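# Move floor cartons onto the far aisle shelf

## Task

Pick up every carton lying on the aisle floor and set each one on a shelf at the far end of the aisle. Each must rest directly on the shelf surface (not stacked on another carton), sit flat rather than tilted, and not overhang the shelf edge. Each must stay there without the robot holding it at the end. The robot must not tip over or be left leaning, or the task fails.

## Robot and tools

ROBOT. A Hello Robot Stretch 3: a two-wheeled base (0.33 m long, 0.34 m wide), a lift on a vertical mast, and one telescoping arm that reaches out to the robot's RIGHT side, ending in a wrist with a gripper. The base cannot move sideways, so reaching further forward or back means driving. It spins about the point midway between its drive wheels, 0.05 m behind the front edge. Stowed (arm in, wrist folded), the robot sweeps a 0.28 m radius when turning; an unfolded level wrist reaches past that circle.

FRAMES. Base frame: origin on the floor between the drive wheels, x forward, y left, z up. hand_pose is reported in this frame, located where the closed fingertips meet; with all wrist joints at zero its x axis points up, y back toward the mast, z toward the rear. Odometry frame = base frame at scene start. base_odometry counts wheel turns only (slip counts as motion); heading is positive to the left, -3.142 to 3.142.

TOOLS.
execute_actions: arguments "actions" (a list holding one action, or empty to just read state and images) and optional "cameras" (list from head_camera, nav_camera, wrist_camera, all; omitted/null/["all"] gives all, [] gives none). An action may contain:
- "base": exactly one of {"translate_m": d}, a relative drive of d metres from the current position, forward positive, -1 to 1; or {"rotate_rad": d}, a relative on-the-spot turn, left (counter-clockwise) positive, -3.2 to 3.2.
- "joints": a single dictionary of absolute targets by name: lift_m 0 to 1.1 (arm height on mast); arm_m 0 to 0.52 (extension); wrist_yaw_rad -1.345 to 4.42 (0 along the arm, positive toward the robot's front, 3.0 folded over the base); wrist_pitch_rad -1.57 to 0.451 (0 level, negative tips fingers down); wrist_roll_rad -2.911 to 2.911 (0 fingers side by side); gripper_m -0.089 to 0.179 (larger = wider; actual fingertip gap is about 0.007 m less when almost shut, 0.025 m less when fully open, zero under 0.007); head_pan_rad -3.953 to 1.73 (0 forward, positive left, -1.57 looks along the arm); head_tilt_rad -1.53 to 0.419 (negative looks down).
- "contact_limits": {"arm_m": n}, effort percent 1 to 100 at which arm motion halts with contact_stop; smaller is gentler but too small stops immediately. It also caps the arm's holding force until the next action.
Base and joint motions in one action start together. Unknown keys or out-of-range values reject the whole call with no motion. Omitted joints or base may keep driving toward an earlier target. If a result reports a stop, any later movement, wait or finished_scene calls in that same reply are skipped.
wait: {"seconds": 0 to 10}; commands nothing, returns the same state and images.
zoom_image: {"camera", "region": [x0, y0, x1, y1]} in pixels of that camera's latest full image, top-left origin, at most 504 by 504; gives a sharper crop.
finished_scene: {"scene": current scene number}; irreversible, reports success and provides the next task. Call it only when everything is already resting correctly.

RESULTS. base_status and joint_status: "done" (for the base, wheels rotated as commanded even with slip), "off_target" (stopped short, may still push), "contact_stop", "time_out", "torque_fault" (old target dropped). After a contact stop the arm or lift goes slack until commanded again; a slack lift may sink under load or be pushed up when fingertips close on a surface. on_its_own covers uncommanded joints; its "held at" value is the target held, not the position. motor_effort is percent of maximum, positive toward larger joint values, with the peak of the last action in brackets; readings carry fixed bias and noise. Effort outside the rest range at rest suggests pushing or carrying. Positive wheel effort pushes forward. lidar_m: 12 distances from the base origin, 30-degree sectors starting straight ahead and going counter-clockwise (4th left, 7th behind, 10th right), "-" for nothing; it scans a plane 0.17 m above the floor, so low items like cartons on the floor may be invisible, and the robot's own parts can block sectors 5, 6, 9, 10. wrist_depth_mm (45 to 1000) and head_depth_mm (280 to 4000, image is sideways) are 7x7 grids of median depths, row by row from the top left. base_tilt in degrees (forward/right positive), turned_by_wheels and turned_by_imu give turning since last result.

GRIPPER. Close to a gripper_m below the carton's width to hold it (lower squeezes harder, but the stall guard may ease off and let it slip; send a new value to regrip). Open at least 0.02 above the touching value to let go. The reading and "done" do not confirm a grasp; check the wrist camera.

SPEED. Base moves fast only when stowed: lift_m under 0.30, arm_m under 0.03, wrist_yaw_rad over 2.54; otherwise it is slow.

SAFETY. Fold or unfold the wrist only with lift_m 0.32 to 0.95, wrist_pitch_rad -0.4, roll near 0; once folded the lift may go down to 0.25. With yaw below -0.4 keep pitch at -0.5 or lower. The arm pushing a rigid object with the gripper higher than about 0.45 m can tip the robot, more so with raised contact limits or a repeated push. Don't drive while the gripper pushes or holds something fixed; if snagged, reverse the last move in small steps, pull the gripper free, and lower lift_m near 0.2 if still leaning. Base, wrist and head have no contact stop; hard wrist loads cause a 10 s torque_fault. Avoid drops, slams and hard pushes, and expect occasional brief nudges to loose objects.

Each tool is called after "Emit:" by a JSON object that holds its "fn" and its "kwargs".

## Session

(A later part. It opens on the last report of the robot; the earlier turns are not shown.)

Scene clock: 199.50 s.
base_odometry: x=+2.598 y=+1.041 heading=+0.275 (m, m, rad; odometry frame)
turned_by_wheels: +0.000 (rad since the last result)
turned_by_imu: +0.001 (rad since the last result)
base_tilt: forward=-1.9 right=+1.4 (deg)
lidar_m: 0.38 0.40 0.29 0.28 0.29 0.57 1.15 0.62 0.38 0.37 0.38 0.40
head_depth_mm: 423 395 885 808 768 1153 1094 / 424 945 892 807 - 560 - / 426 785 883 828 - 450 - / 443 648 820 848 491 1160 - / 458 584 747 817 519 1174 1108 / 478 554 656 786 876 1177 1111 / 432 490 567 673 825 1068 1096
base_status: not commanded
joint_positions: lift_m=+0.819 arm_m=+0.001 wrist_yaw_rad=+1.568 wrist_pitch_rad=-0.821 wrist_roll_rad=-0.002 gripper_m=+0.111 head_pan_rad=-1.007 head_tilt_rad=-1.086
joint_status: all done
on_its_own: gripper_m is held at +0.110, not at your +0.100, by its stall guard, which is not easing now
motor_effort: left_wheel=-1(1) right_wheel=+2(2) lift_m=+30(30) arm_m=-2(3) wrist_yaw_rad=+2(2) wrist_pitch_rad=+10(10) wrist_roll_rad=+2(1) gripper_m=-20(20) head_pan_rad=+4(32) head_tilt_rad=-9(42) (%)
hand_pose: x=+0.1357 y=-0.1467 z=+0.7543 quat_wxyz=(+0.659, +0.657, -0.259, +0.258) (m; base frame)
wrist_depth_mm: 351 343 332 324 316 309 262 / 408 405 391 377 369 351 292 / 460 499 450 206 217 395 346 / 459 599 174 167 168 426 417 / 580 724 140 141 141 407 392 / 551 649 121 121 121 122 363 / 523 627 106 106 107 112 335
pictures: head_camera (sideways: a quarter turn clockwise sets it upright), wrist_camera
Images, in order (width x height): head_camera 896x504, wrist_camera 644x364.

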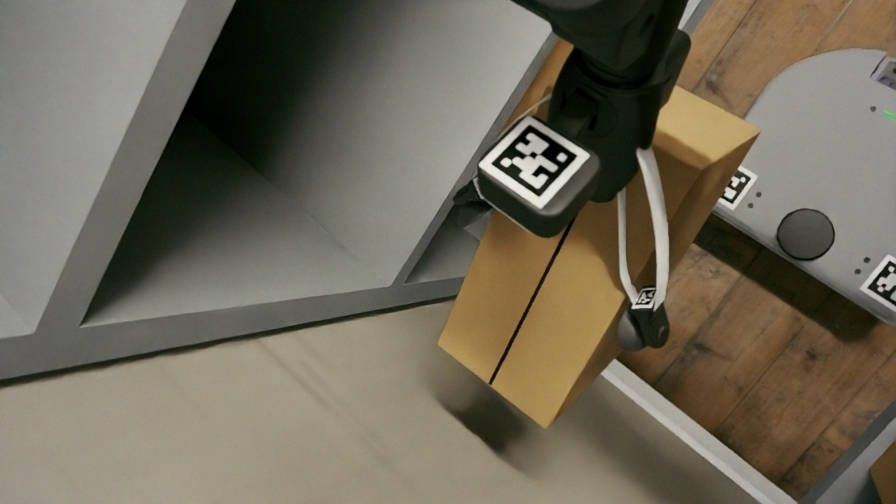

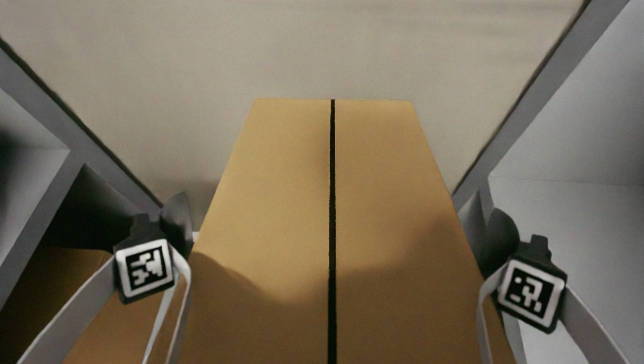

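Emit:
{"fn": "execute_actions", "kwargs": {"actions": [{"joints":{"wrist_yaw_rad":0.8,"head_pan_rad":-1.3}}], "cameras": []}}

Emit:
{"fn": "execute_actions", "kwargs": {"actions": [{"joints":{"wrist_yaw_rad":0.0,"head_pan_rad":-1.57,"head_tilt_rad":-1.0}}]}}

Scene clock: 202.50 s.
base_odometry: x=+2.598 y=+1.041 heading=+0.275 (m, m, rad; odometry frame)
turned_by_wheels: +0.000 (rad since the last result)
turned_by_imu: +0.001 (rad since the last result)
base_tilt: forward=-1.7 right=+1.3 (deg)
lidar_m: 0.38 0.40 0.29 0.28 0.29 0.57 1.16 0.61 0.38 0.37 0.38 0.40
head_depth_mm: 423 389 887 823 - 1158 1092 / 424 396 891 821 - 1182 - / 426 412 892 - 480 547 - / 427 950 897 555 506 1178 - / 429 807 883 597 1261 1184 1103 / 430 655 754 927 1160 1178 1106 / 439 553 665 784 889 1025 1089
base_status: not commanded
joint_positions: lift_m=+0.819 arm_m=+0.001 wrist_yaw_rad=+0.803 wrist_pitch_rad=-0.820 wrist_roll_rad=-0.002 gripper_m=+0.111 head_pan_rad=-1.293 head_tilt_rad=-1.086
joint_status: all done
on_its_own: gripper_m is held at +0.110, not at your +0.100, by its stall guard, which is not easing now
motor_effort: left_wheel=-1(1) right_wheel=+2(2) lift_m=+30(30) arm_m=-3(3) wrist_yaw_rad=-2(4) wrist_pitch_rad=+10(10) wrist_roll_rad=+2(2) gripper_m=-19(19) head_pan_rad=-3(26) head_tilt_rad=-8(9) (%)
hand_pose: x=+0.0915 y=-0.2553 z=+0.7543 quat_wxyz=(+0.708, +0.513, -0.486, -0.006) (m; base frame)
wrist_depth_mm: 261 298 338 377 503 564 466 / 286 331 392 443 534 539 499 / 316 372 423 210 233 484 478 / 350 427 175 169 169 437 433 / 391 457 141 141 141 401 394 / 446 603 121 121 121 122 363 / 492 656 106 107 106 113 336
pictures: none
No camera images: the call's "cameras" was empty. Leave "cameras" out to get every camera's image.

Scene clock: 203.87 s.
base_odometry: x=+2.598 y=+1.041 heading=+0.275 (m, m, rad; odometry frame)
turned_by_wheels: +0.000 (rad since the last result)
turned_by_imu: +0.000 (rad since the last result)
base_tilt: forward=-1.9 right=+1.5 (deg)
lidar_m: 0.38 0.40 0.29 0.28 0.29 0.57 1.15 0.62 0.38 0.37 0.38 0.40
head_depth_mm: 490 419 922 865 - 1153 1107 / 491 420 924 860 - 1169 - / 493 422 944 626 - 878 - / 494 423 944 636 501 1160 1106 / 497 425 947 860 1192 1202 1104 / 498 426 949 861 1176 1205 1104 / 500 427 839 835 947 1061 1058
base_status: not commanded
joint_positions: lift_m=+0.819 arm_m=+0.001 wrist_yaw_rad=+0.003 wrist_pitch_rad=-0.820 wrist_roll_rad=-0.002 gripper_m=+0.111 head_pan_rad=-1.563 head_tilt_rad=-1.001
joint_status: all done
on_its_own: gripper_m is held at +0.110, not at your +0.100, by its stall guard, which is not easing now
motor_effort: left_wheel=-1(1) right_wheel=+3(3) lift_m=+30(30) arm_m=-2(3) wrist_yaw_rad=-2(3) wrist_pitch_rad=+11(11) wrist_roll_rad=+2(1) gripper_m=-19(20) head_pan_rad=-3(26) head_tilt_rad=+1(15) (%)
hand_pose: x=-0.0211 y=-0.3031 z=+0.7543 quat_wxyz=(+0.650, +0.283, -0.647, -0.281) (m; base frame)
wrist_depth_mm: 376 511 598 585 572 557 539 / 381 525 544 544 542 538 535 / 381 483 477 203 214 486 479 / 381 442 172 166 166 433 433 / 398 409 140 140 141 399 394 / 441 605 121 121 122 122 368 / 422 576 107 107 107 113 625
pictures: head_camera (sideways: a quarter turn clockwise sets it upright), nav_camera (sideways: a quarter turn counterclockwise sets it upright), wrist_camera
Images, in order (width x height): head_camera 896x504, nav_camera 672x504, wrist_camera 644x364.

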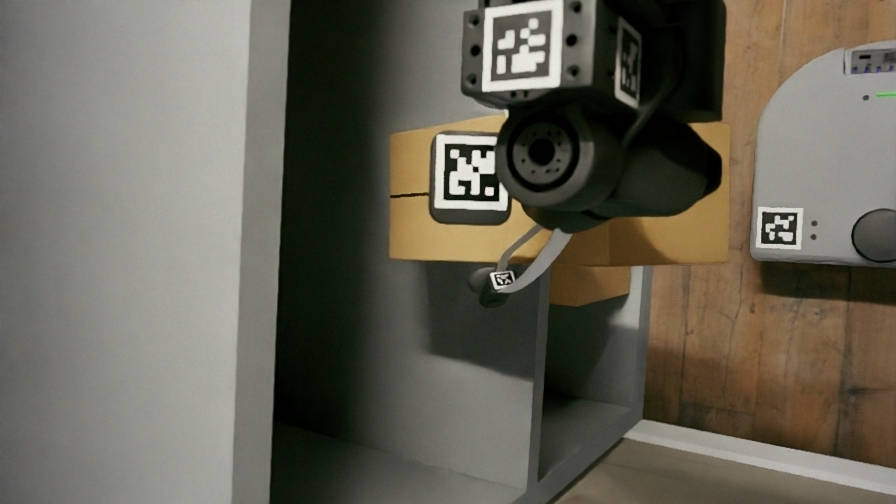

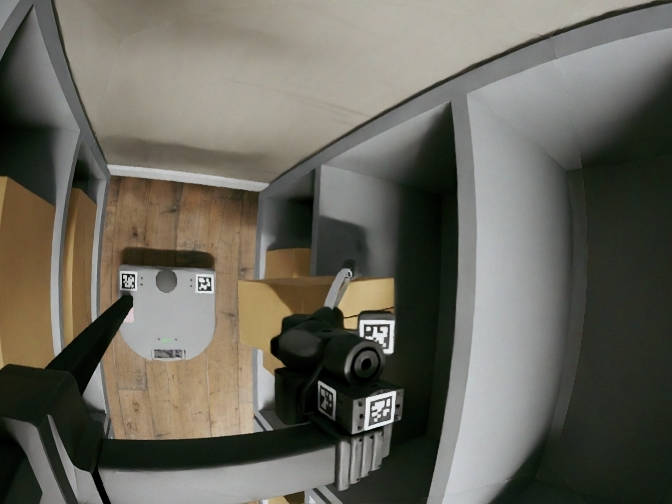

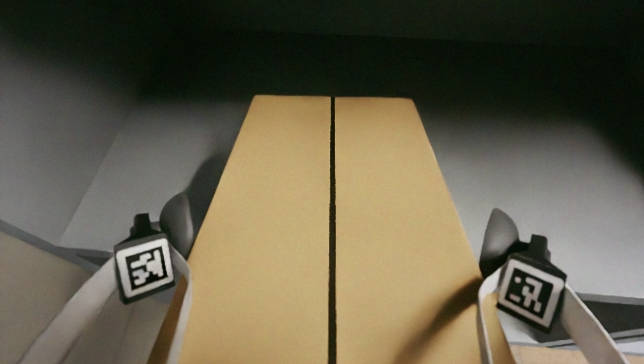

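Emit:
{"fn": "execute_actions", "kwargs": {"actions": [{"joints":{"arm_m":0.125,"lift_m":0.78}}], "cameras": []}}

Emit:
{"fn": "execute_actions", "kwargs": {"actions": [{"joints":{"lift_m":0.735,"head_tilt_rad":-0.8}}]}}

Scene clock: 209.03 s.
base_odometry: x=+2.598 y=+1.041 heading=+0.275 (m, m, rad; odometry frame)
turned_by_wheels: +0.000 (rad since the last result)
turned_by_imu: +0.001 (rad since the last result)
base_tilt: forward=-1.8 right=+1.5 (deg)
lidar_m: 0.38 0.40 0.29 0.28 0.29 0.57 1.16 0.62 0.38 0.37 0.38 0.39
head_depth_mm: 490 419 418 - 953 1177 1108 / 491 420 421 - 957 1180 - / 493 422 976 - 664 1185 - / 495 423 916 635 805 1201 1114 / 496 425 949 860 1196 1207 1107 / 498 426 952 862 1175 1203 1105 / 500 427 837 835 948 1064 1056
base_status: not commanded
joint_positions: lift_m=+0.780 arm_m=+0.125 wrist_yaw_rad=+0.002 wrist_pitch_rad=-0.819 wrist_roll_rad=-0.002 gripper_m=+0.111 head_pan_rad=-1.563 head_tilt_rad=-1.001
joint_status: all done
on_its_own: gripper_m is held at +0.110, not at your +0.100, by its stall guard, which is not easing now
motor_effort: left_wheel=-1(1) right_wheel=+2(2) lift_m=+14(26) arm_m=+2(3) wrist_yaw_rad=-1(3) wrist_pitch_rad=+10(11) wrist_roll_rad=+2(2) gripper_m=-19(19) head_pan_rad=-3(3) head_tilt_rad=+1(1) (%)
hand_pose: x=-0.0213 y=-0.4270 z=+0.7154 quat_wxyz=(+0.650, +0.283, -0.647, -0.281) (m; base frame)
wrist_depth_mm: 375 472 476 464 449 436 429 / 379 482 493 487 486 476 467 / 375 438 417 193 203 432 430 / 378 395 166 161 161 391 388 / 356 365 138 139 139 357 354 / 335 318 121 121 121 122 324 / - 304 108 108 108 291 301
pictures: none
No camera images: the call's "cameras" was empty. Leave "cameras" out to get every camera's image.

Scene clock: 210.10 s.
base_odometry: x=+2.598 y=+1.041 heading=+0.275 (m, m, rad; odometry frame)
turned_by_wheels: +0.000 (rad since the last result)
turned_by_imu: +0.000 (rad since the last result)
base_tilt: forward=-1.9 right=+1.6 (deg)
lidar_m: 0.38 0.40 0.29 0.28 0.30 0.57 1.16 0.62 0.38 0.37 0.38 0.40
head_depth_mm: 680 586 468 930 - - 1085 / 686 589 470 932 - 911 1084 / 691 591 471 710 - 713 1097 / 697 590 472 718 681 780 1102 / 698 594 473 954 858 936 1112 / 699 595 475 959 859 1094 1123 / 701 596 475 810 828 896 1055
base_status: not commanded
joint_positions: lift_m=+0.740 arm_m=+0.125 wrist_yaw_rad=+0.002 wrist_pitch_rad=-0.781 wrist_roll_rad=-0.002 gripper_m=+0.111 head_pan_rad=-1.563 head_tilt_rad=-0.803
joint_status: lift_m contact_stop (moved -0.040 of -0.045); the others done
on_its_own: gripper_m is held at +0.110, not at your +0.100, by its stall guard, which is not easing now; lift_m is slack since a contact_stop, until your next command for it (your +0.735 is given up)
motor_effort: left_wheel=-1(1) right_wheel=+3(2) lift_m=+22(24) arm_m=+3(3) wrist_yaw_rad=-1(1) wrist_pitch_rad=-10(15) wrist_roll_rad=+2(2) gripper_m=-19(20) head_pan_rad=-3(3) head_tilt_rad=+2(24) (%)
hand_pose: x=-0.0213 y=-0.4347 z=+0.6812 quat_wxyz=(+0.655, +0.270, -0.653, -0.269) (m; base frame)
wrist_depth_mm: 370 457 453 436 431 425 412 / 376 458 438 186 191 457 448 / 380 411 174 164 163 400 399 / 358 365 150 146 147 356 357 / 326 334 133 132 132 325 321 / 302 287 121 121 120 120 294 / 274 273 111 111 110 262 271
pictures: head_camera (sideways: a quarter turn clockwise sets it upright), nav_camera (sideways: a quarter turn counterclockwise sets it upright), wrist_camera
Images, in order (width x height): head_camera 896x504, nav_camera 672x504, wrist_camera 644x364.

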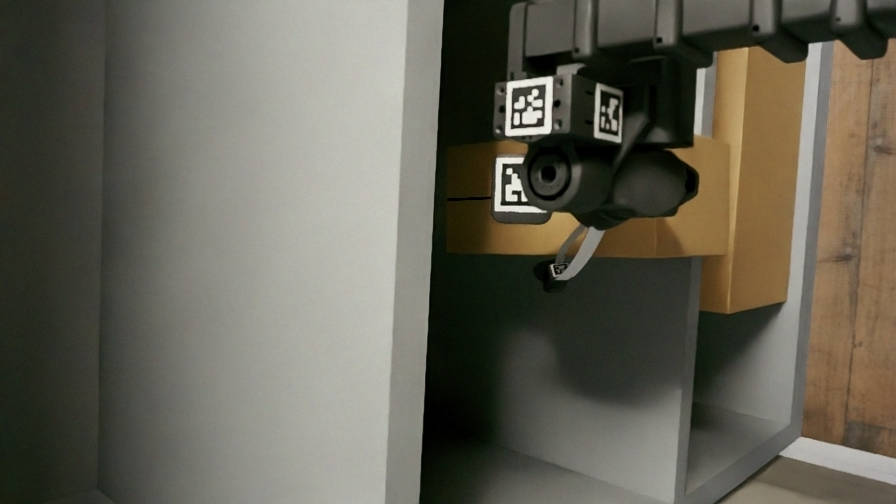

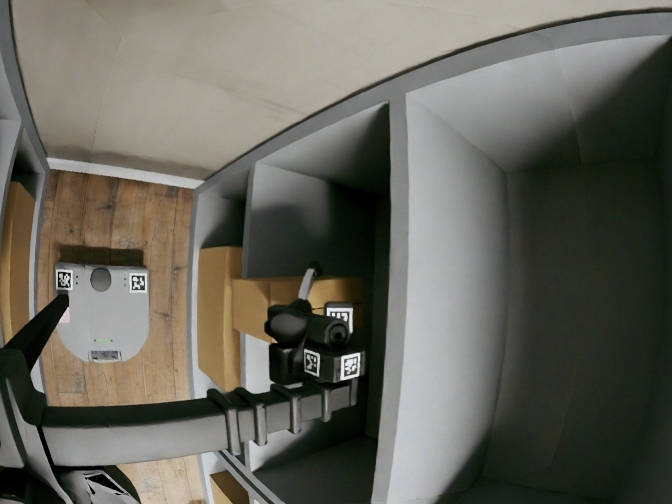

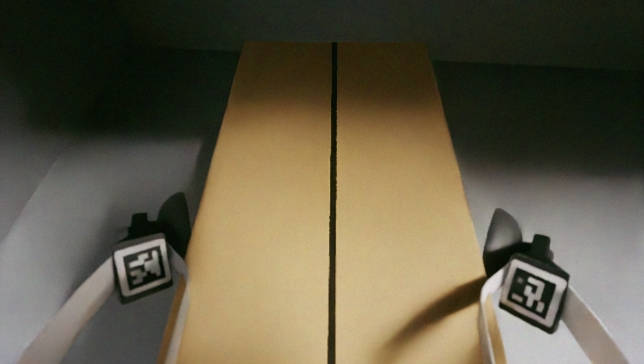

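Emit:
{"fn": "execute_actions", "kwargs": {"actions": [{"joints":{"lift_m":0.742,"wrist_pitch_rad":-0.77,"arm_m":0.185},"contact_limits":{"arm_m":10}}]}}

Scene clock: 215.13 s.
base_odometry: x=+2.598 y=+1.041 heading=+0.275 (m, m, rad; odometry frame)
turned_by_wheels: +0.000 (rad since the last result)
turned_by_imu: +0.001 (rad since the last result)
base_tilt: forward=-1.9 right=+1.5 (deg)
lidar_m: 0.38 0.40 0.29 0.28 0.29 0.57 1.16 0.62 0.38 0.37 0.39 0.39
head_depth_mm: 680 591 470 421 - - 1079 / 686 590 470 421 - 790 1079 / 690 592 471 425 - 764 1101 / 696 593 472 712 685 793 1105 / 698 595 473 960 860 936 1118 / 699 597 475 961 863 1092 1121 / 703 599 476 810 826 889 1053
base_status: not commanded
joint_positions: lift_m=+0.742 arm_m=+0.177 wrist_yaw_rad=+0.002 wrist_pitch_rad=-0.783 wrist_roll_rad=-0.002 gripper_m=+0.111 head_pan_rad=-1.563 head_tilt_rad=-0.802
joint_status: arm_m contact_stop (moved +0.053 of +0.060); the others done
on_its_own: gripper_m is held at +0.110, not at your +0.100, by its stall guard, which is not easing now; arm_m is slack since a contact_stop, until your next command for it (your +0.185 is given up)
motor_effort: left_wheel=-3(5) right_wheel=+4(7) lift_m=+29(31) arm_m=+0(11) wrist_yaw_rad=-1(2) wrist_pitch_rad=+6(5) wrist_roll_rad=+2(2) gripper_m=-19(20) head_pan_rad=-4(4) head_tilt_rad=+2(2) (%)
contact_limits: arm_m 10 (drawing in: default 23, maximum 37; extending or still: default 31, maximum 50)
hand_pose: x=-0.0213 y=-0.4870 z=+0.6824 quat_wxyz=(+0.655, +0.271, -0.652, -0.269) (m; base frame)
wrist_depth_mm: 373 417 404 386 381 374 366 / 377 452 435 187 192 431 417 / 383 402 173 164 164 402 399 / 356 363 151 147 146 356 355 / 329 334 133 133 133 321 321 / 302 289 121 121 120 120 293 / 274 272 111 111 111 264 271
pictures: head_camera (sideways: a quarter turn clockwise sets it upright), nav_camera (sideways: a quarter turn counterclockwise sets it upright), wrist_camera
Images, in order (width x height): head_camera 896x504, nav_camera 672x504, wrist_camera 644x364.

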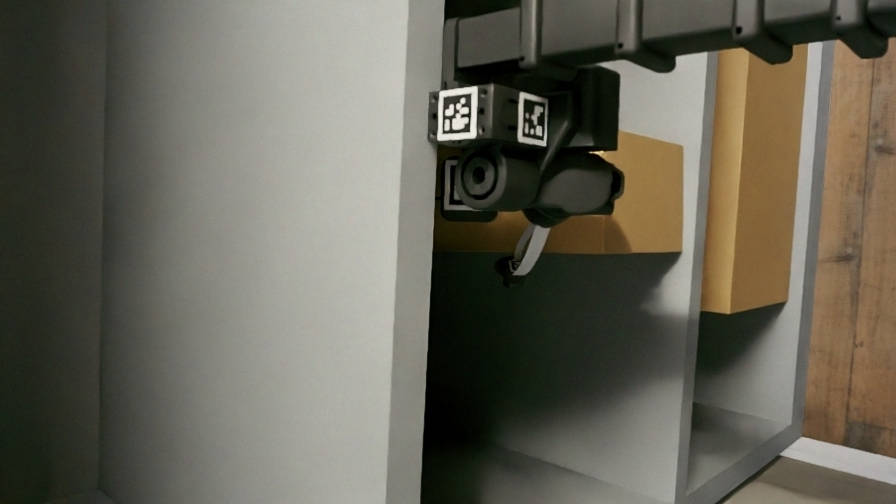

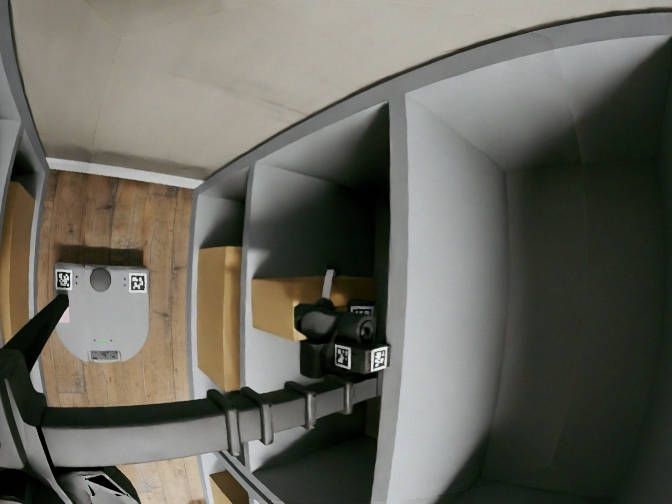

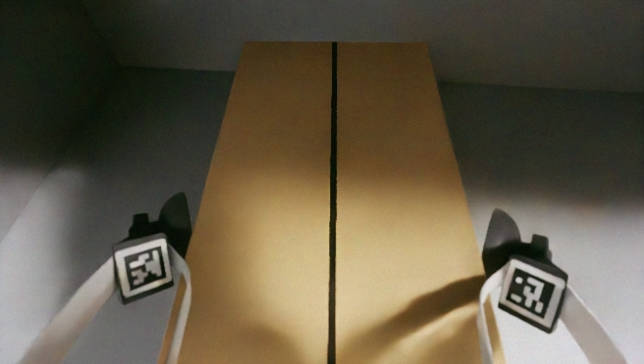

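Emit:
{"fn": "execute_actions", "kwargs": {"actions": [{"joints":{"gripper_m":0.179,"arm_m":0.172}}], "cameras": []}}

Emit:
{"fn": "execute_actions", "kwargs": {"actions": [{"joints":{"arm_m":0.0,"lift_m":0.75,"head_tilt_rad":-1.0}}], "cameras": ["head_camera","wrist_camera"]}}

Scene clock: 219.10 s.
base_odometry: x=+2.598 y=+1.041 heading=+0.275 (m, m, rad; odometry frame)
turned_by_wheels: +0.000 (rad since the last result)
turned_by_imu: +0.001 (rad since the last result)
base_tilt: forward=-1.9 right=+1.5 (deg)
lidar_m: 0.38 0.40 0.29 0.28 0.29 0.57 1.15 0.62 0.38 0.37 0.38 0.40
head_depth_mm: 678 587 470 425 - - 1090 / 684 589 470 422 - 788 1084 / 689 590 471 425 - 762 1095 / 693 593 472 712 679 791 1104 / 696 595 474 956 859 935 1119 / 699 595 474 959 862 1096 1119 / 701 599 475 810 828 890 1051
base_status: not commanded
joint_positions: lift_m=+0.742 arm_m=+0.172 wrist_yaw_rad=+0.001 wrist_pitch_rad=-0.779 wrist_roll_rad=+0.000 gripper_m=+0.179 head_pan_rad=-1.563 head_tilt_rad=-0.802
joint_status: all done
motor_effort: left_wheel=-1(3) right_wheel=+1(3) lift_m=+26(29) arm_m=-2(4) wrist_yaw_rad=-1(2) wrist_pitch_rad=+5(7) wrist_roll_rad=+0(2) gripper_m=+0(88) head_pan_rad=-4(4) head_tilt_rad=+1(1) (%)
hand_pose: x=-0.0214 y=-0.4825 z=+0.6832 quat_wxyz=(+0.655, +0.269, -0.653, -0.269) (m; base frame)
wrist_depth_mm: 373 419 405 389 387 379 368 / 376 460 439 188 193 435 424 / 380 407 174 166 165 404 402 / 357 364 152 148 147 358 356 / 332 334 134 134 133 325 324 / 306 294 122 122 121 287 300 / 274 270 112 112 111 189 265
pictures: none
No camera images: the call's "cameras" was empty. Leave "cameras" out to get every camera's image.

Scene clock: 221.60 s.
base_odometry: x=+2.598 y=+1.041 heading=+0.275 (m, m, rad; odometry frame)
turned_by_wheels: +0.000 (rad since the last result)
turned_by_imu: +0.000 (rad since the last result)
base_tilt: forward=-1.8 right=+1.5 (deg)
lidar_m: 0.38 0.40 0.29 0.28 0.29 0.57 1.16 0.61 0.38 0.37 0.38 0.40
head_depth_mm: 501 428 932 857 793 - 1109 / 504 429 935 847 - - - / 506 430 713 665 - - - / 507 432 738 840 972 1187 1101 / 509 433 943 866 1195 1194 1106 / 511 434 951 870 1172 1206 1104 / 514 436 837 843 930 1057 1064
base_status: not commanded
joint_positions: lift_m=+0.750 arm_m=+0.001 wrist_yaw_rad=+0.001 wrist_pitch_rad=-0.780 wrist_roll_rad=+0.000 gripper_m=+0.179 head_pan_rad=-1.563 head_tilt_rad=-0.987
joint_status: all done
motor_effort: left_wheel=+0(1) right_wheel=+2(1) lift_m=+29(33) arm_m=-3(1) wrist_yaw_rad=-1(1) wrist_pitch_rad=+5(5) wrist_roll_rad=+1(1) gripper_m=+0(1) head_pan_rad=-3(3) head_tilt_rad=-8(30) (%)
hand_pose: x=-0.0214 y=-0.3112 z=+0.6908 quat_wxyz=(+0.654, +0.270, -0.653, -0.269) (m; base frame)
wrist_depth_mm: 375 518 551 233 240 525 508 / 381 467 462 201 205 467 464 / 378 420 405 177 177 413 408 / 367 374 365 204 211 370 369 / 345 345 336 271 321 336 329 / 411 655 710 483 473 320 308 / 486 624 721 735 689 676 634
pictures: head_camera (sideways: a quarter turn clockwise sets it upright), wrist_camera
Images, in order (width x height): head_camera 896x504, wrist_camera 644x364.

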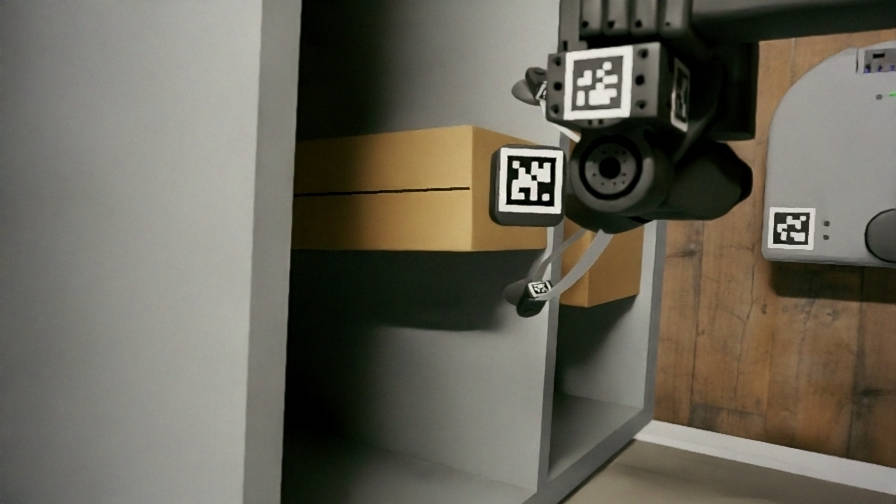

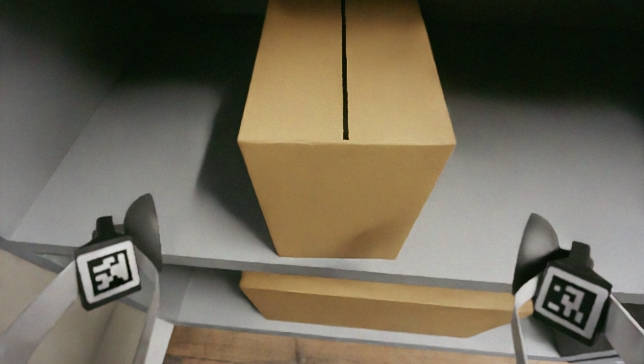

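Emit:
{"fn": "execute_actions", "kwargs": {"actions": [{"joints":{"gripper_m":0.06,"lift_m":0.68}}], "cameras": []}}

Emit:
{"fn": "execute_actions", "kwargs": {"actions": [{"joints":{"arm_m":0.1},"contact_limits":{"arm_m":15}}], "cameras": ["wrist_camera"]}}

Emit:
{"fn": "execute_actions", "kwargs": {"actions": [{"joints":{"arm_m":0.0,"wrist_pitch_rad":-0.6}}], "cameras": ["wrist_camera"]}}

Scene clock: 225.47 s.
base_odometry: x=+2.598 y=+1.041 heading=+0.275 (m, m, rad; odometry frame)
turned_by_wheels: +0.000 (rad since the last result)
turned_by_imu: +0.001 (rad since the last result)
base_tilt: forward=-1.8 right=+1.4 (deg)
lidar_m: 0.38 0.40 0.29 0.28 0.29 0.57 1.16 0.62 0.38 0.37 0.38 0.39
head_depth_mm: 502 427 928 859 802 - - / 504 429 935 845 807 - - / 505 429 712 665 - - - / 507 432 741 837 968 1190 1103 / 508 433 942 869 1197 1196 1106 / 511 435 947 869 1171 1214 1107 / 513 435 837 841 930 1064 1059
base_status: not commanded
joint_positions: lift_m=+0.680 arm_m=+0.001 wrist_yaw_rad=+0.001 wrist_pitch_rad=-0.781 wrist_roll_rad=+0.000 gripper_m=+0.060 head_pan_rad=-1.563 head_tilt_rad=-0.987
joint_status: all done
motor_effort: left_wheel=-1(1) right_wheel=+2(2) lift_m=+14(26) arm_m=-3(3) wrist_yaw_rad=-1(1) wrist_pitch_rad=+5(5) wrist_roll_rad=+1(1) gripper_m=+0(87) head_pan_rad=-3(2) head_tilt_rad=-9(8) (%)
hand_pose: x=-0.0214 y=-0.3111 z=+0.6218 quat_wxyz=(+0.654, +0.270, -0.653, -0.269) (m; base frame)
wrist_depth_mm: 375 433 119 118 118 122 418 / 364 371 142 137 135 354 367 / 327 326 313 164 162 321 322 / 291 291 285 204 207 287 288 / 364 284 272 260 261 260 258 / 437 558 669 440 458 418 527 / 452 611 684 673 630 630 600
pictures: none
No camera images: the call's "cameras" was empty. Leave "cameras" out to get every camera's image.

Scene clock: 227.43 s.
base_odometry: x=+2.598 y=+1.041 heading=+0.275 (m, m, rad; odometry frame)
turned_by_wheels: +0.000 (rad since the last result)
turned_by_imu: +0.000 (rad since the last result)
base_tilt: forward=-1.8 right=+1.5 (deg)
lidar_m: 0.38 0.40 0.29 0.28 0.29 0.57 1.16 0.62 0.38 0.37 0.38 0.40
head_depth_mm: 503 427 933 874 - - - / 504 429 917 876 - 1177 - / 507 430 712 686 - 1186 - / 508 431 741 849 970 1189 1101 / 510 433 944 865 1198 1196 1103 / 512 434 941 867 1166 1207 1105 / 514 436 837 843 933 1057 1056
base_status: not commanded
joint_positions: lift_m=+0.680 arm_m=+0.100 wrist_yaw_rad=+0.001 wrist_pitch_rad=-0.782 wrist_roll_rad=+0.000 gripper_m=+0.060 head_pan_rad=-1.563 head_tilt_rad=-0.987
joint_status: all done
motor_effort: left_wheel=-1(1) right_wheel=+1(1) lift_m=+14(14) arm_m=+3(3) wrist_yaw_rad=-1(1) wrist_pitch_rad=+6(7) wrist_roll_rad=+1(1) gripper_m=+0(0) head_pan_rad=-3(3) head_tilt_rad=-8(8) (%)
contact_limits: arm_m 15 (drawing in: default 23, maximum 37; extending or still: default 31, maximum 50)
hand_pose: x=-0.0214 y=-0.4095 z=+0.6215 quat_wxyz=(+0.654, +0.270, -0.653, -0.269) (m; base frame)
wrist_depth_mm: 374 431 111 110 109 112 415 / 362 370 110 107 104 103 359 / 329 326 136 128 125 305 320 / 290 292 278 160 155 281 284 / 262 263 264 212 202 259 258 / 240 239 234 238 232 236 235 / 223 220 219 218 217 217 217
pictures: wrist_camera
Images, in order (width x height): wrist_camera 644x364.

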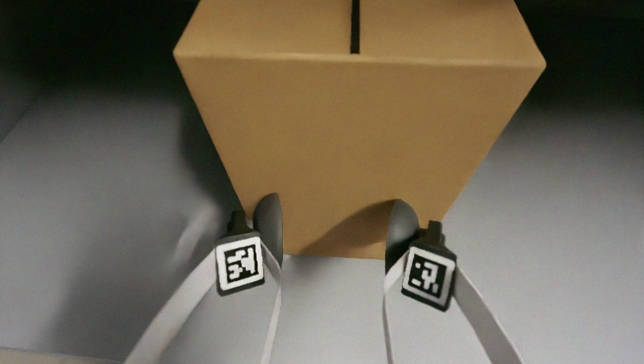

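Scene clock: 229.40 s.
base_odometry: x=+2.598 y=+1.041 heading=+0.275 (m, m, rad; odometry frame)
turned_by_wheels: +0.000 (rad since the last result)
turned_by_imu: +0.000 (rad since the last result)
base_tilt: forward=-2.0 right=+1.4 (deg)
lidar_m: 0.38 0.40 0.29 0.28 0.29 0.57 1.16 0.62 0.38 0.37 0.38 0.40
head_depth_mm: 502 427 936 856 798 - - / 504 429 919 849 811 - - / 506 430 712 777 - - - / 507 431 741 836 970 1184 1104 / 509 433 944 862 1200 1189 1104 / 512 434 947 870 1163 1217 1104 / 515 436 836 842 931 1061 1059
base_status: not commanded
joint_positions: lift_m=+0.680 arm_m=+0.001 wrist_yaw_rad=+0.001 wrist_pitch_rad=-0.617 wrist_roll_rad=+0.000 gripper_m=+0.060 head_pan_rad=-1.563 head_tilt_rad=-0.987
joint_status: all done
motor_effort: left_wheel=+0(1) right_wheel=+1(1) lift_m=+13(14) arm_m=-3(3) wrist_yaw_rad=-1(1) wrist_pitch_rad=+8(12) wrist_roll_rad=+1(0) gripper_m=+0(0) head_pan_rad=-3(3) head_tilt_rad=-8(8) (%)
hand_pose: x=-0.0213 y=-0.3411 z=+0.6513 quat_wxyz=(+0.674, +0.215, -0.673, -0.215) (m; base frame)
wrist_depth_mm: 374 514 534 200 199 496 491 / 376 484 503 215 216 506 505 / 374 411 414 249 256 414 412 / 350 352 348 291 331 350 353 / 306 304 311 305 313 306 307 / 283 277 264 269 264 269 270 / 423 528 552 418 397 259 252
pictures: wrist_camera
Images, in order (width x height): wrist_camera 644x364.

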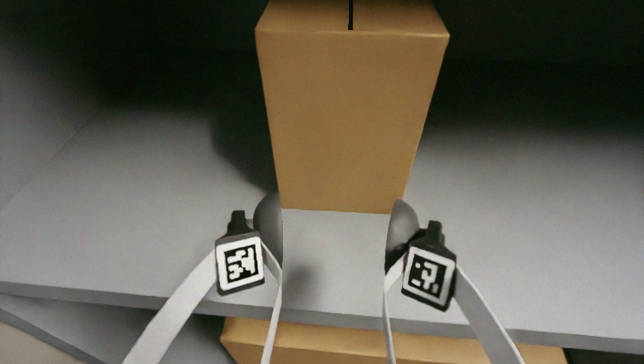

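Emit:
{"fn": "execute_actions", "kwargs": {"actions": [{"base":{"rotate_rad":-0.08},"joints":{"wrist_yaw_rad":2.7,"wrist_pitch_rad":-0.4,"head_pan_rad":-2.8,"head_tilt_rad":-0.9}}], "cameras": []}}

Emit:
{"fn": "execute_actions", "kwargs": {"actions": [{"base":{"translate_m":-0.35},"joints":{"lift_m":0.285}}], "cameras": ["head_camera","nav_camera"]}}

Scene clock: 238.00 s.
base_odometry: x=+2.598 y=+1.041 heading=+0.195 (m, m, rad; odometry frame)
turned_by_wheels: -0.080 (rad since the last result)
turned_by_imu: -0.079 (rad since the last result)
base_tilt: forward=-1.8 right=+1.3 (deg)
lidar_m: 0.38 0.39 0.30 0.28 0.29 0.57 1.00 0.62 0.39 0.37 0.38 0.40
head_depth_mm: 2639 2107 1806 1566 1416 - - / 2630 2146 1753 1562 1380 1225 - / 1415 1714 1631 1551 1382 1253 - / 1344 1150 1398 1516 1380 1271 - / 937 883 983 1102 1282 1273 1129 / 614 670 773 905 1255 - 1113 / 537 575 793 925 813 831 -
base_status: done
joint_positions: lift_m=+0.680 arm_m=+0.001 wrist_yaw_rad=+2.697 wrist_pitch_rad=-0.419 wrist_roll_rad=+0.000 gripper_m=+0.060 head_pan_rad=-2.793 head_tilt_rad=-0.902
joint_status: all done
motor_effort: left_wheel=+2(6) right_wheel=-2(5) lift_m=+13(14) arm_m=-2(3) wrist_yaw_rad=+2(2) wrist_pitch_rad=+10(10) wrist_roll_rad=+1(1) gripper_m=+0(1) head_pan_rad=-3(50) head_tilt_rad=+1(15) (%)
hand_pose: x=+0.0752 y=+0.0565 z=+0.6930 quat_wxyz=(+0.296, +0.707, -0.009, +0.642) (m; base frame)
wrist_depth_mm: 242 265 293 568 422 361 285 / 264 285 320 618 451 375 295 / 286 310 350 582 479 396 304 / - 338 382 467 505 411 316 / - 369 391 655 589 431 326 / - 544 518 575 707 439 339 / 726 - 555 701 695 446 351
pictures: none
No camera images: the call's "cameras" was empty. Leave "cameras" out to get every camera's image.

Scene clock: 242.80 s.
base_odometry: x=+2.255 y=+0.973 heading=+0.195 (m, m, rad; odometry frame)
turned_by_wheels: +0.000 (rad since the last result)
turned_by_imu: +0.001 (rad since the last result)
base_tilt: forward=-1.9 right=+1.4 (deg)
lidar_m: 0.73 0.40 0.30 0.46 0.29 0.33 0.84 0.61 0.40 0.39 0.40 0.52
head_depth_mm: 2628 2147 1809 1566 1375 1206 1080 / 2631 2161 1821 1557 1378 1244 - / 2654 2142 1811 1505 1381 1236 - / 1093 1233 1508 1434 1389 1228 - / 1108 1215 1070 1220 1327 1235 - / 651 819 816 901 1237 1185 1112 / 566 776 704 736 800 907 1066
base_status: done
joint_positions: lift_m=+0.286 arm_m=+0.001 wrist_yaw_rad=+2.698 wrist_pitch_rad=-0.418 wrist_roll_rad=+0.000 gripper_m=+0.060 head_pan_rad=-2.793 head_tilt_rad=-0.901
joint_status: all done
motor_effort: left_wheel=+1(7) right_wheel=-2(8) lift_m=+13(15) arm_m=-2(3) wrist_yaw_rad=+1(3) wrist_pitch_rad=+9(10) wrist_roll_rad=+1(1) gripper_m=+0(0) head_pan_rad=-2(3) head_tilt_rad=+1(2) (%)
hand_pose: x=+0.0751 y=+0.0567 z=+0.2982 quat_wxyz=(+0.296, +0.707, -0.009, +0.643) (m; base frame)
wrist_depth_mm: 537 589 633 385 391 436 514 / 560 639 694 348 394 462 550 / 560 684 689 388 443 533 589 / - 572 573 440 505 618 610 / - 474 482 473 531 584 578 / - 406 - 472 473 492 494 / - - - 423 422 427 425
pictures: head_camera (sideways: a quarter turn clockwise sets it upright), nav_camera (sideways: a quarter turn counterclockwise sets it upright)
Images, in order (width x height): head_camera 896x504, nav_camera 672x504.

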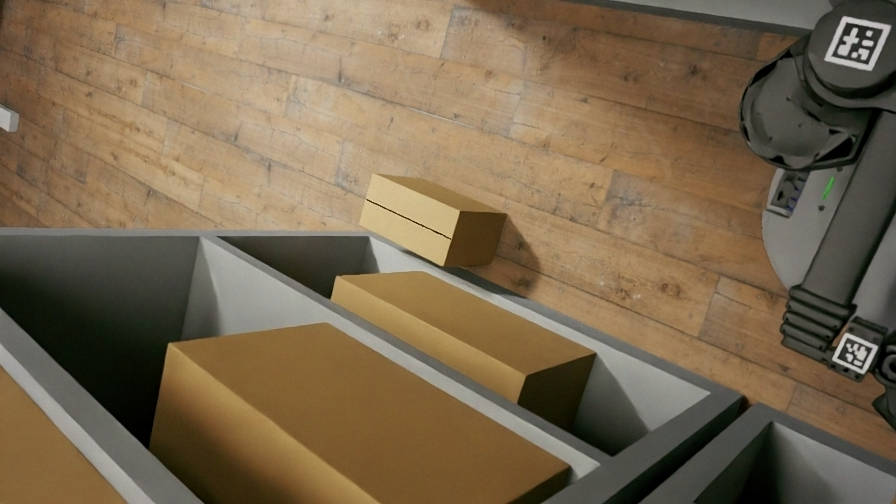

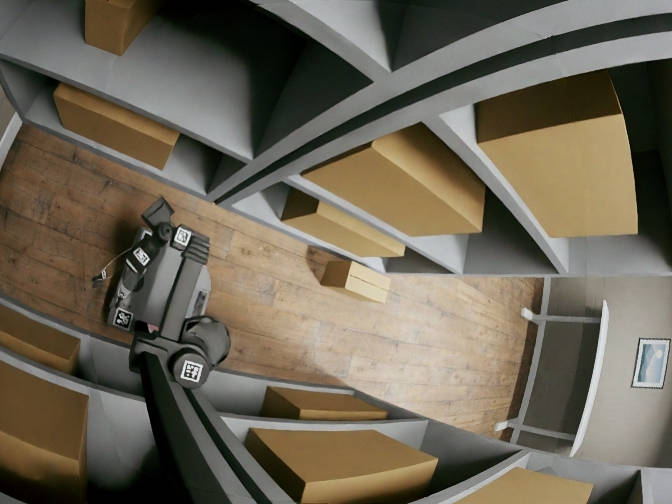

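Emit:
{"fn": "execute_actions", "kwargs": {"actions": [{"base":{"translate_m":-0.45},"joints":{"head_pan_rad":-2.6,"head_tilt_rad":-1.25}}], "cameras": ["head_camera"]}}

Scene clock: 247.50 s.
base_odometry: x=+1.813 y=+0.886 heading=+0.196 (m, m, rad; odometry frame)
turned_by_wheels: +0.000 (rad since the last result)
turned_by_imu: +0.001 (rad since the last result)
base_tilt: forward=-1.9 right=+1.4 (deg)
lidar_m: 1.15 0.34 0.29 0.62 0.29 0.32 0.69 0.41 0.44 0.41 0.44 0.64
head_depth_mm: 1572 1475 1384 1310 1206 - 646 / 1583 1482 1386 1306 - - 1045 / 1586 1480 1381 1303 - - 1117 / 913 1227 1201 1288 - 1159 1120 / 900 889 1174 1299 1260 1169 1125 / 919 869 999 1122 1239 1183 1125 / 935 703 747 956 1175 1178 1130
base_status: done
joint_positions: lift_m=+0.285 arm_m=+0.001 wrist_yaw_rad=+2.698 wrist_pitch_rad=-0.418 wrist_roll_rad=+0.000 gripper_m=+0.060 head_pan_rad=-2.607 head_tilt_rad=-1.235
joint_status: all done
motor_effort: left_wheel=+1(6) right_wheel=-2(9) lift_m=+13(14) arm_m=-2(2) wrist_yaw_rad=+2(2) wrist_pitch_rad=+8(9) wrist_roll_rad=+1(0) gripper_m=+0(0) head_pan_rad=+4(20) head_tilt_rad=-9(41) (%)
hand_pose: x=+0.0751 y=+0.0567 z=+0.2982 quat_wxyz=(+0.296, +0.707, -0.009, +0.643) (m; base frame)
wrist_depth_mm: 518 577 626 366 306 580 484 / 560 618 671 400 344 593 521 / 616 666 704 440 384 615 622 / - 577 574 487 447 592 686 / - 471 481 456 516 572 585 / - 413 - 459 476 494 494 / - - - 424 423 425 425
pictures: head_camera (sideways: a quarter turn clockwise sets it upright)
Images, in order (width x height): head_camera 896x504.

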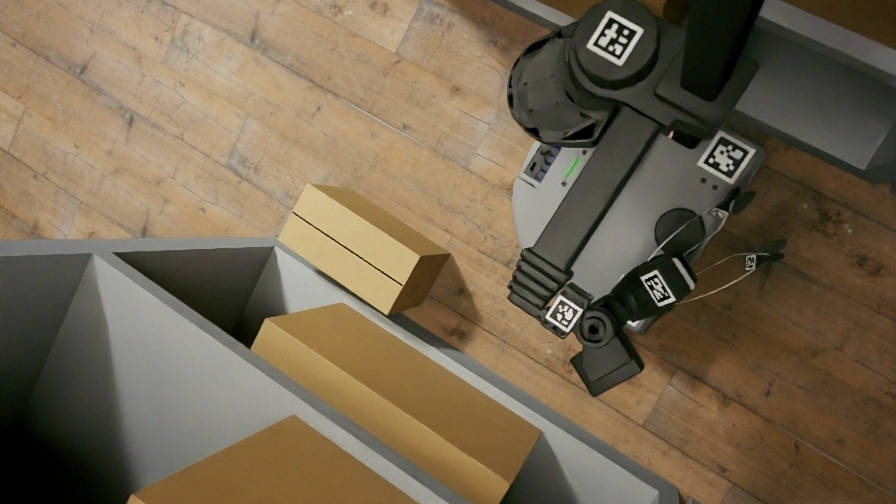

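Emit:
{"fn": "execute_actions", "kwargs": {"actions": [{"base":{"rotate_rad":0.035},"joints":{"lift_m":0.33,"wrist_yaw_rad":2.0}}], "cameras": []}}

Emit:
{"fn": "execute_actions", "kwargs": {"actions": [{"base":{"translate_m":-0.55},"joints":{"wrist_yaw_rad":1.54,"wrist_pitch_rad":-1.0,"gripper_m":0.179,"arm_m":0.11,"head_pan_rad":-1.3,"head_tilt_rad":-1.3}}], "cameras": ["head_camera","wrist_camera"]}}

Scene clock: 253.30 s.
base_odometry: x=+1.813 y=+0.886 heading=+0.230 (m, m, rad; odometry frame)
turned_by_wheels: +0.035 (rad since the last result)
turned_by_imu: +0.036 (rad since the last result)
base_tilt: forward=-1.9 right=+1.4 (deg)
lidar_m: 1.00 0.31 0.29 0.67 0.29 0.33 3.21 0.42 0.43 0.41 0.44 0.64
head_depth_mm: 1563 1465 1374 1304 - - 644 / 1571 1469 1386 1312 - - 1045 / 1589 1479 1374 1305 - - 1112 / 893 1144 1201 1286 - 1161 1118 / 910 884 1108 1297 - 1177 1120 / 928 869 839 1109 1231 1181 1126 / 935 638 733 968 1189 1177 1123
base_status: done
joint_positions: lift_m=+0.330 arm_m=+0.001 wrist_yaw_rad=+2.003 wrist_pitch_rad=-0.418 wrist_roll_rad=+0.000 gripper_m=+0.060 head_pan_rad=-2.606 head_tilt_rad=-1.235
joint_status: all done
motor_effort: left_wheel=-1(4) right_wheel=+2(5) lift_m=+30(30) arm_m=-3(2) wrist_yaw_rad=-3(3) wrist_pitch_rad=+9(10) wrist_roll_rad=+1(1) gripper_m=+0(0) head_pan_rad=+4(4) head_tilt_rad=-9(9) (%)
hand_pose: x=+0.1825 y=-0.0521 z=+0.3422 quat_wxyz=(+0.497, +0.661, -0.249, +0.504) (m; base frame)
wrist_depth_mm: 258 666 650 711 973 884 787 / 267 329 671 718 - 931 846 / 289 351 747 801 - 958 839 / 358 370 653 749 785 789 717 / 475 395 521 626 662 643 600 / 443 432 523 538 525 545 529 / 384 404 466 465 467 471 465
pictures: none
No camera images: the call's "cameras" was empty. Leave "cameras" out to get every camera's image.

Scene clock: 259.97 s.
base_odometry: x=+1.278 y=+0.760 heading=+0.230 (m, m, rad; odometry frame)
turned_by_wheels: +0.000 (rad since the last result)
turned_by_imu: +0.002 (rad since the last result)
base_tilt: forward=-1.9 right=+1.5 (deg)
lidar_m: 0.86 0.32 0.23 0.22 0.32 2.49 2.67 2.68 0.42 0.24 0.25 0.59
head_depth_mm: 870 816 798 1279 1219 1178 - / 872 823 808 1256 - - - / 874 829 1055 1239 1253 - - / 871 828 1001 1130 1241 - 844 / 729 818 1046 1286 1241 1180 826 / 588 758 1140 1305 1250 1189 659 / 590 798 1306 1303 1240 1116 661
base_status: done
joint_positions: lift_m=+0.330 arm_m=+0.110 wrist_yaw_rad=+1.542 wrist_pitch_rad=-1.006 wrist_roll_rad=+0.000 gripper_m=+0.179 head_pan_rad=-1.307 head_tilt_rad=-1.284
joint_status: all done
motor_effort: left_wheel=-1(5) right_wheel=+2(4) lift_m=+29(29) arm_m=+3(3) wrist_yaw_rad=-2(4) wrist_pitch_rad=+3(8) wrist_roll_rad=+1(1) gripper_m=-1(89) head_pan_rad=+3(49) head_tilt_rad=-11(19) (%)
hand_pose: x=+0.0953 y=-0.2583 z=+0.2388 quat_wxyz=(+0.682, +0.676, -0.206, +0.187) (m; base frame)
wrist_depth_mm: 515 531 526 519 504 305 200 / 492 501 500 484 475 304 199 / 466 464 460 261 252 284 200 / 437 436 435 243 236 284 200 / 412 411 404 229 223 284 195 / 392 383 385 216 210 214 298 / - - 363 205 200 242 284
pictures: head_camera (sideways: a quarter turn clockwise sets it upright), wrist_camera
Images, in order (width x height): head_camera 896x504, wrist_camera 644x364.

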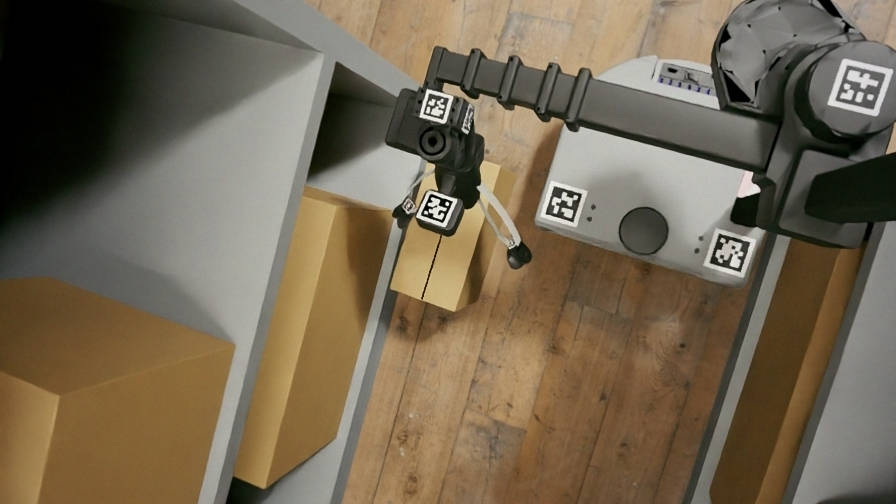

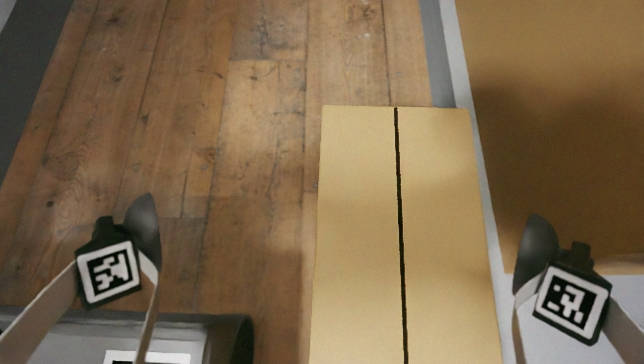

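Emit:
{"fn": "execute_actions", "kwargs": {"actions": [{"joints":{"arm_m":0.153,"lift_m":0.29}}], "cameras": ["wrist_camera"]}}

Emit:
{"fn": "execute_actions", "kwargs": {"actions": [{"joints":{"lift_m":0.232}}], "cameras": ["wrist_camera"]}}

Scene clock: 263.37 s.
base_odometry: x=+1.278 y=+0.760 heading=+0.230 (m, m, rad; odometry frame)
turned_by_wheels: +0.000 (rad since the last result)
turned_by_imu: +0.001 (rad since the last result)
base_tilt: forward=-1.8 right=+1.5 (deg)
lidar_m: 0.86 0.32 0.23 0.22 0.32 2.47 2.67 2.67 0.42 0.24 0.25 0.59
head_depth_mm: 870 817 801 1284 1227 1176 1105 / 869 824 803 1270 - - - / 876 830 1056 1232 1254 - - / 871 830 1000 1127 1244 - 833 / 727 816 1042 1290 1239 1182 828 / 591 754 1137 1303 1240 1186 660 / 590 801 1302 1307 1239 1116 661
base_status: not commanded
joint_positions: lift_m=+0.290 arm_m=+0.153 wrist_yaw_rad=+1.542 wrist_pitch_rad=-1.006 wrist_roll_rad=+0.000 gripper_m=+0.179 head_pan_rad=-1.307 head_tilt_rad=-1.284
joint_status: all done
motor_effort: left_wheel=-1(1) right_wheel=+2(3) lift_m=+14(23) arm_m=+3(4) wrist_yaw_rad=-2(2) wrist_pitch_rad=+3(3) wrist_roll_rad=+1(1) gripper_m=+0(0) head_pan_rad=+3(3) head_tilt_rad=-9(10) (%)
hand_pose: x=+0.0953 y=-0.3013 z=+0.1998 quat_wxyz=(+0.682, +0.676, -0.206, +0.187) (m; base frame)
wrist_depth_mm: 495 482 481 473 406 228 149 / 448 449 445 224 325 228 149 / 424 420 410 210 210 229 149 / 399 396 385 197 197 228 149 / 373 374 361 186 184 246 153 / 354 345 339 175 174 267 262 / - - 169 166 165 255 251
pictures: wrist_camera
Images, in order (width x height): wrist_camera 644x364.

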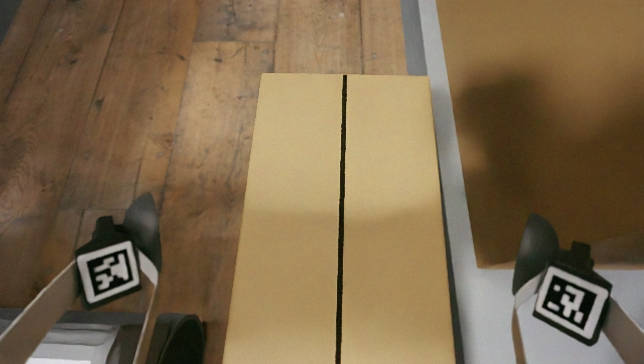

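Scene clock: 264.73 s.
base_odometry: x=+1.278 y=+0.760 heading=+0.230 (m, m, rad; odometry frame)
turned_by_wheels: +0.000 (rad since the last result)
turned_by_imu: +0.000 (rad since the last result)
base_tilt: forward=-1.8 right=+1.5 (deg)
lidar_m: 0.86 0.32 0.23 0.22 0.32 2.48 2.67 2.68 0.42 0.24 0.25 0.59
head_depth_mm: 873 818 801 1285 1220 1179 1116 / 872 827 808 1268 - - - / 878 829 1051 1229 1256 - - / 874 833 993 1128 1244 - 833 / 730 818 1049 1292 1241 1179 827 / 590 757 1131 1298 1239 1192 659 / 588 800 1298 1301 1247 1117 663
base_status: not commanded
joint_positions: lift_m=+0.233 arm_m=+0.153 wrist_yaw_rad=+1.542 wrist_pitch_rad=-1.006 wrist_roll_rad=+0.000 gripper_m=+0.179 head_pan_rad=-1.307 head_tilt_rad=-1.284
joint_status: all done
motor_effort: left_wheel=-1(1) right_wheel=+2(2) lift_m=+13(17) arm_m=+2(2) wrist_yaw_rad=-2(2) wrist_pitch_rad=+4(3) wrist_roll_rad=+0(0) gripper_m=+0(0) head_pan_rad=+5(3) head_tilt_rad=-9(10) (%)
hand_pose: x=+0.0953 y=-0.3013 z=+0.1418 quat_wxyz=(+0.682, +0.676, -0.206, +0.187) (m; base frame)
wrist_depth_mm: 413 409 391 165 164 227 148 / 380 378 159 154 152 212 149 / 357 352 146 143 142 212 149 / 334 331 138 135 134 198 149 / 314 314 128 127 126 128 153 / 298 291 121 120 119 120 215 / - - 115 114 113 114 201
pictures: wrist_camera
Images, in order (width x height): wrist_camera 644x364.

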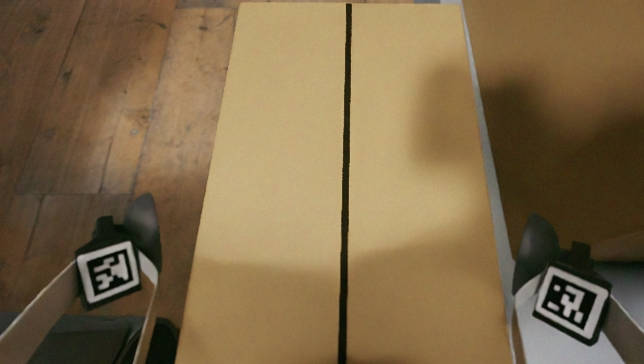

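Emit:
{"fn": "execute_actions", "kwargs": {"actions": [{"joints":{"gripper_m":0.105}}], "cameras": []}}

Emit:
{"fn": "execute_actions", "kwargs": {"actions": [{"base":{"rotate_rad":-0.04},"joints":{"lift_m":0.29,"arm_m":0.13}}], "cameras": ["wrist_camera"]}}

Scene clock: 267.83 s.
base_odometry: x=+1.278 y=+0.760 heading=+0.230 (m, m, rad; odometry frame)
turned_by_wheels: +0.000 (rad since the last result)
turned_by_imu: +0.000 (rad since the last result)
base_tilt: forward=-1.9 right=+1.3 (deg)
lidar_m: 0.86 0.32 0.23 0.22 0.32 2.48 2.66 2.67 0.42 0.24 0.25 0.59
head_depth_mm: 871 817 797 1284 1227 1178 1117 / 875 827 805 1264 - - - / 873 826 1052 1233 1256 - - / 873 830 1000 1126 1239 - 833 / 731 815 1047 1290 1239 1183 826 / 591 757 1131 1304 1242 1192 661 / 590 801 1298 1306 1244 1122 662
base_status: not commanded
joint_positions: lift_m=+0.233 arm_m=+0.153 wrist_yaw_rad=+1.541 wrist_pitch_rad=-0.961 wrist_roll_rad=-0.001 gripper_m=+0.106 head_pan_rad=-1.307 head_tilt_rad=-1.284
joint_status: all done
motor_effort: left_wheel=-2(2) right_wheel=+10(10) lift_m=+13(14) arm_m=+2(2) wrist_yaw_rad=-1(2) wrist_pitch_rad=-20(21) wrist_roll_rad=+1(2) gripper_m=-17(100) head_pan_rad=+5(4) head_tilt_rad=-10(10) (%)
hand_pose: x=+0.1055 y=-0.3017 z=+0.1473 quat_wxyz=(+0.678, +0.671, -0.222, +0.202) (m; base frame)
wrist_depth_mm: 435 435 430 428 321 226 148 / 403 397 173 167 166 225 148 / 373 372 157 154 153 226 148 / 345 342 144 143 143 209 148 / 319 324 134 134 133 184 148 / 300 294 126 125 125 - 215 / - 285 119 118 118 206 207
pictures: none
No camera images: the call's "cameras" was empty. Leave "cameras" out to get every camera's image.

Scene clock: 269.20 s.
base_odometry: x=+1.278 y=+0.760 heading=+0.190 (m, m, rad; odometry frame)
turned_by_wheels: -0.040 (rad since the last result)
turned_by_imu: -0.040 (rad since the last result)
base_tilt: forward=-1.8 right=+1.5 (deg)
lidar_m: 1.17 0.34 0.24 0.22 0.23 2.39 2.66 2.66 2.10 0.22 0.22 0.57
head_depth_mm: 861 760 821 1280 1222 1180 1112 / 875 826 810 1275 - - - / 877 826 1240 1223 1250 - - / 879 826 995 1069 1242 - 824 / 800 828 1019 1283 1240 1184 824 / 614 741 1089 1303 1242 1186 667 / 575 770 1225 1302 1244 1181 661
base_status: done
joint_positions: lift_m=+0.289 arm_m=+0.130 wrist_yaw_rad=+1.541 wrist_pitch_rad=-1.012 wrist_roll_rad=-0.002 gripper_m=+0.106 head_pan_rad=-1.307 head_tilt_rad=-1.284
joint_status: all done
motor_effort: left_wheel=+2(4) right_wheel=-2(10) lift_m=+30(31) arm_m=-3(3) wrist_yaw_rad=-1(1) wrist_pitch_rad=+6(25) wrist_roll_rad=+2(2) gripper_m=-16(17) head_pan_rad=+4(4) head_tilt_rad=-10(10) (%)
hand_pose: x=+0.0939 y=-0.2788 z=+0.1981 quat_wxyz=(+0.683, +0.676, -0.204, +0.185) (m; base frame)
wrist_depth_mm: 479 476 464 166 165 249 167 / 450 446 161 157 156 251 168 / 421 415 152 148 147 239 169 / 396 391 143 141 140 240 170 / 375 372 135 135 133 226 228 / 353 342 129 129 127 - 268 / - - 124 123 122 251 252
pictures: wrist_camera
Images, in order (width x height): wrist_camera 644x364.

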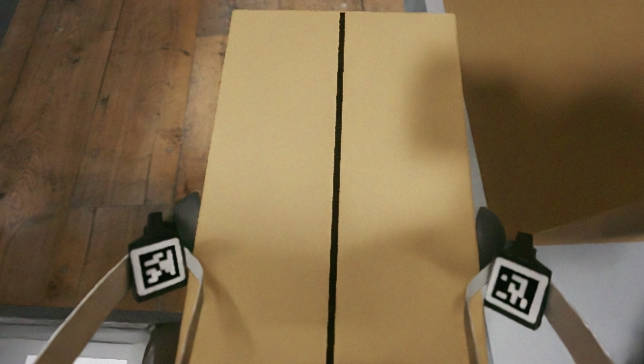

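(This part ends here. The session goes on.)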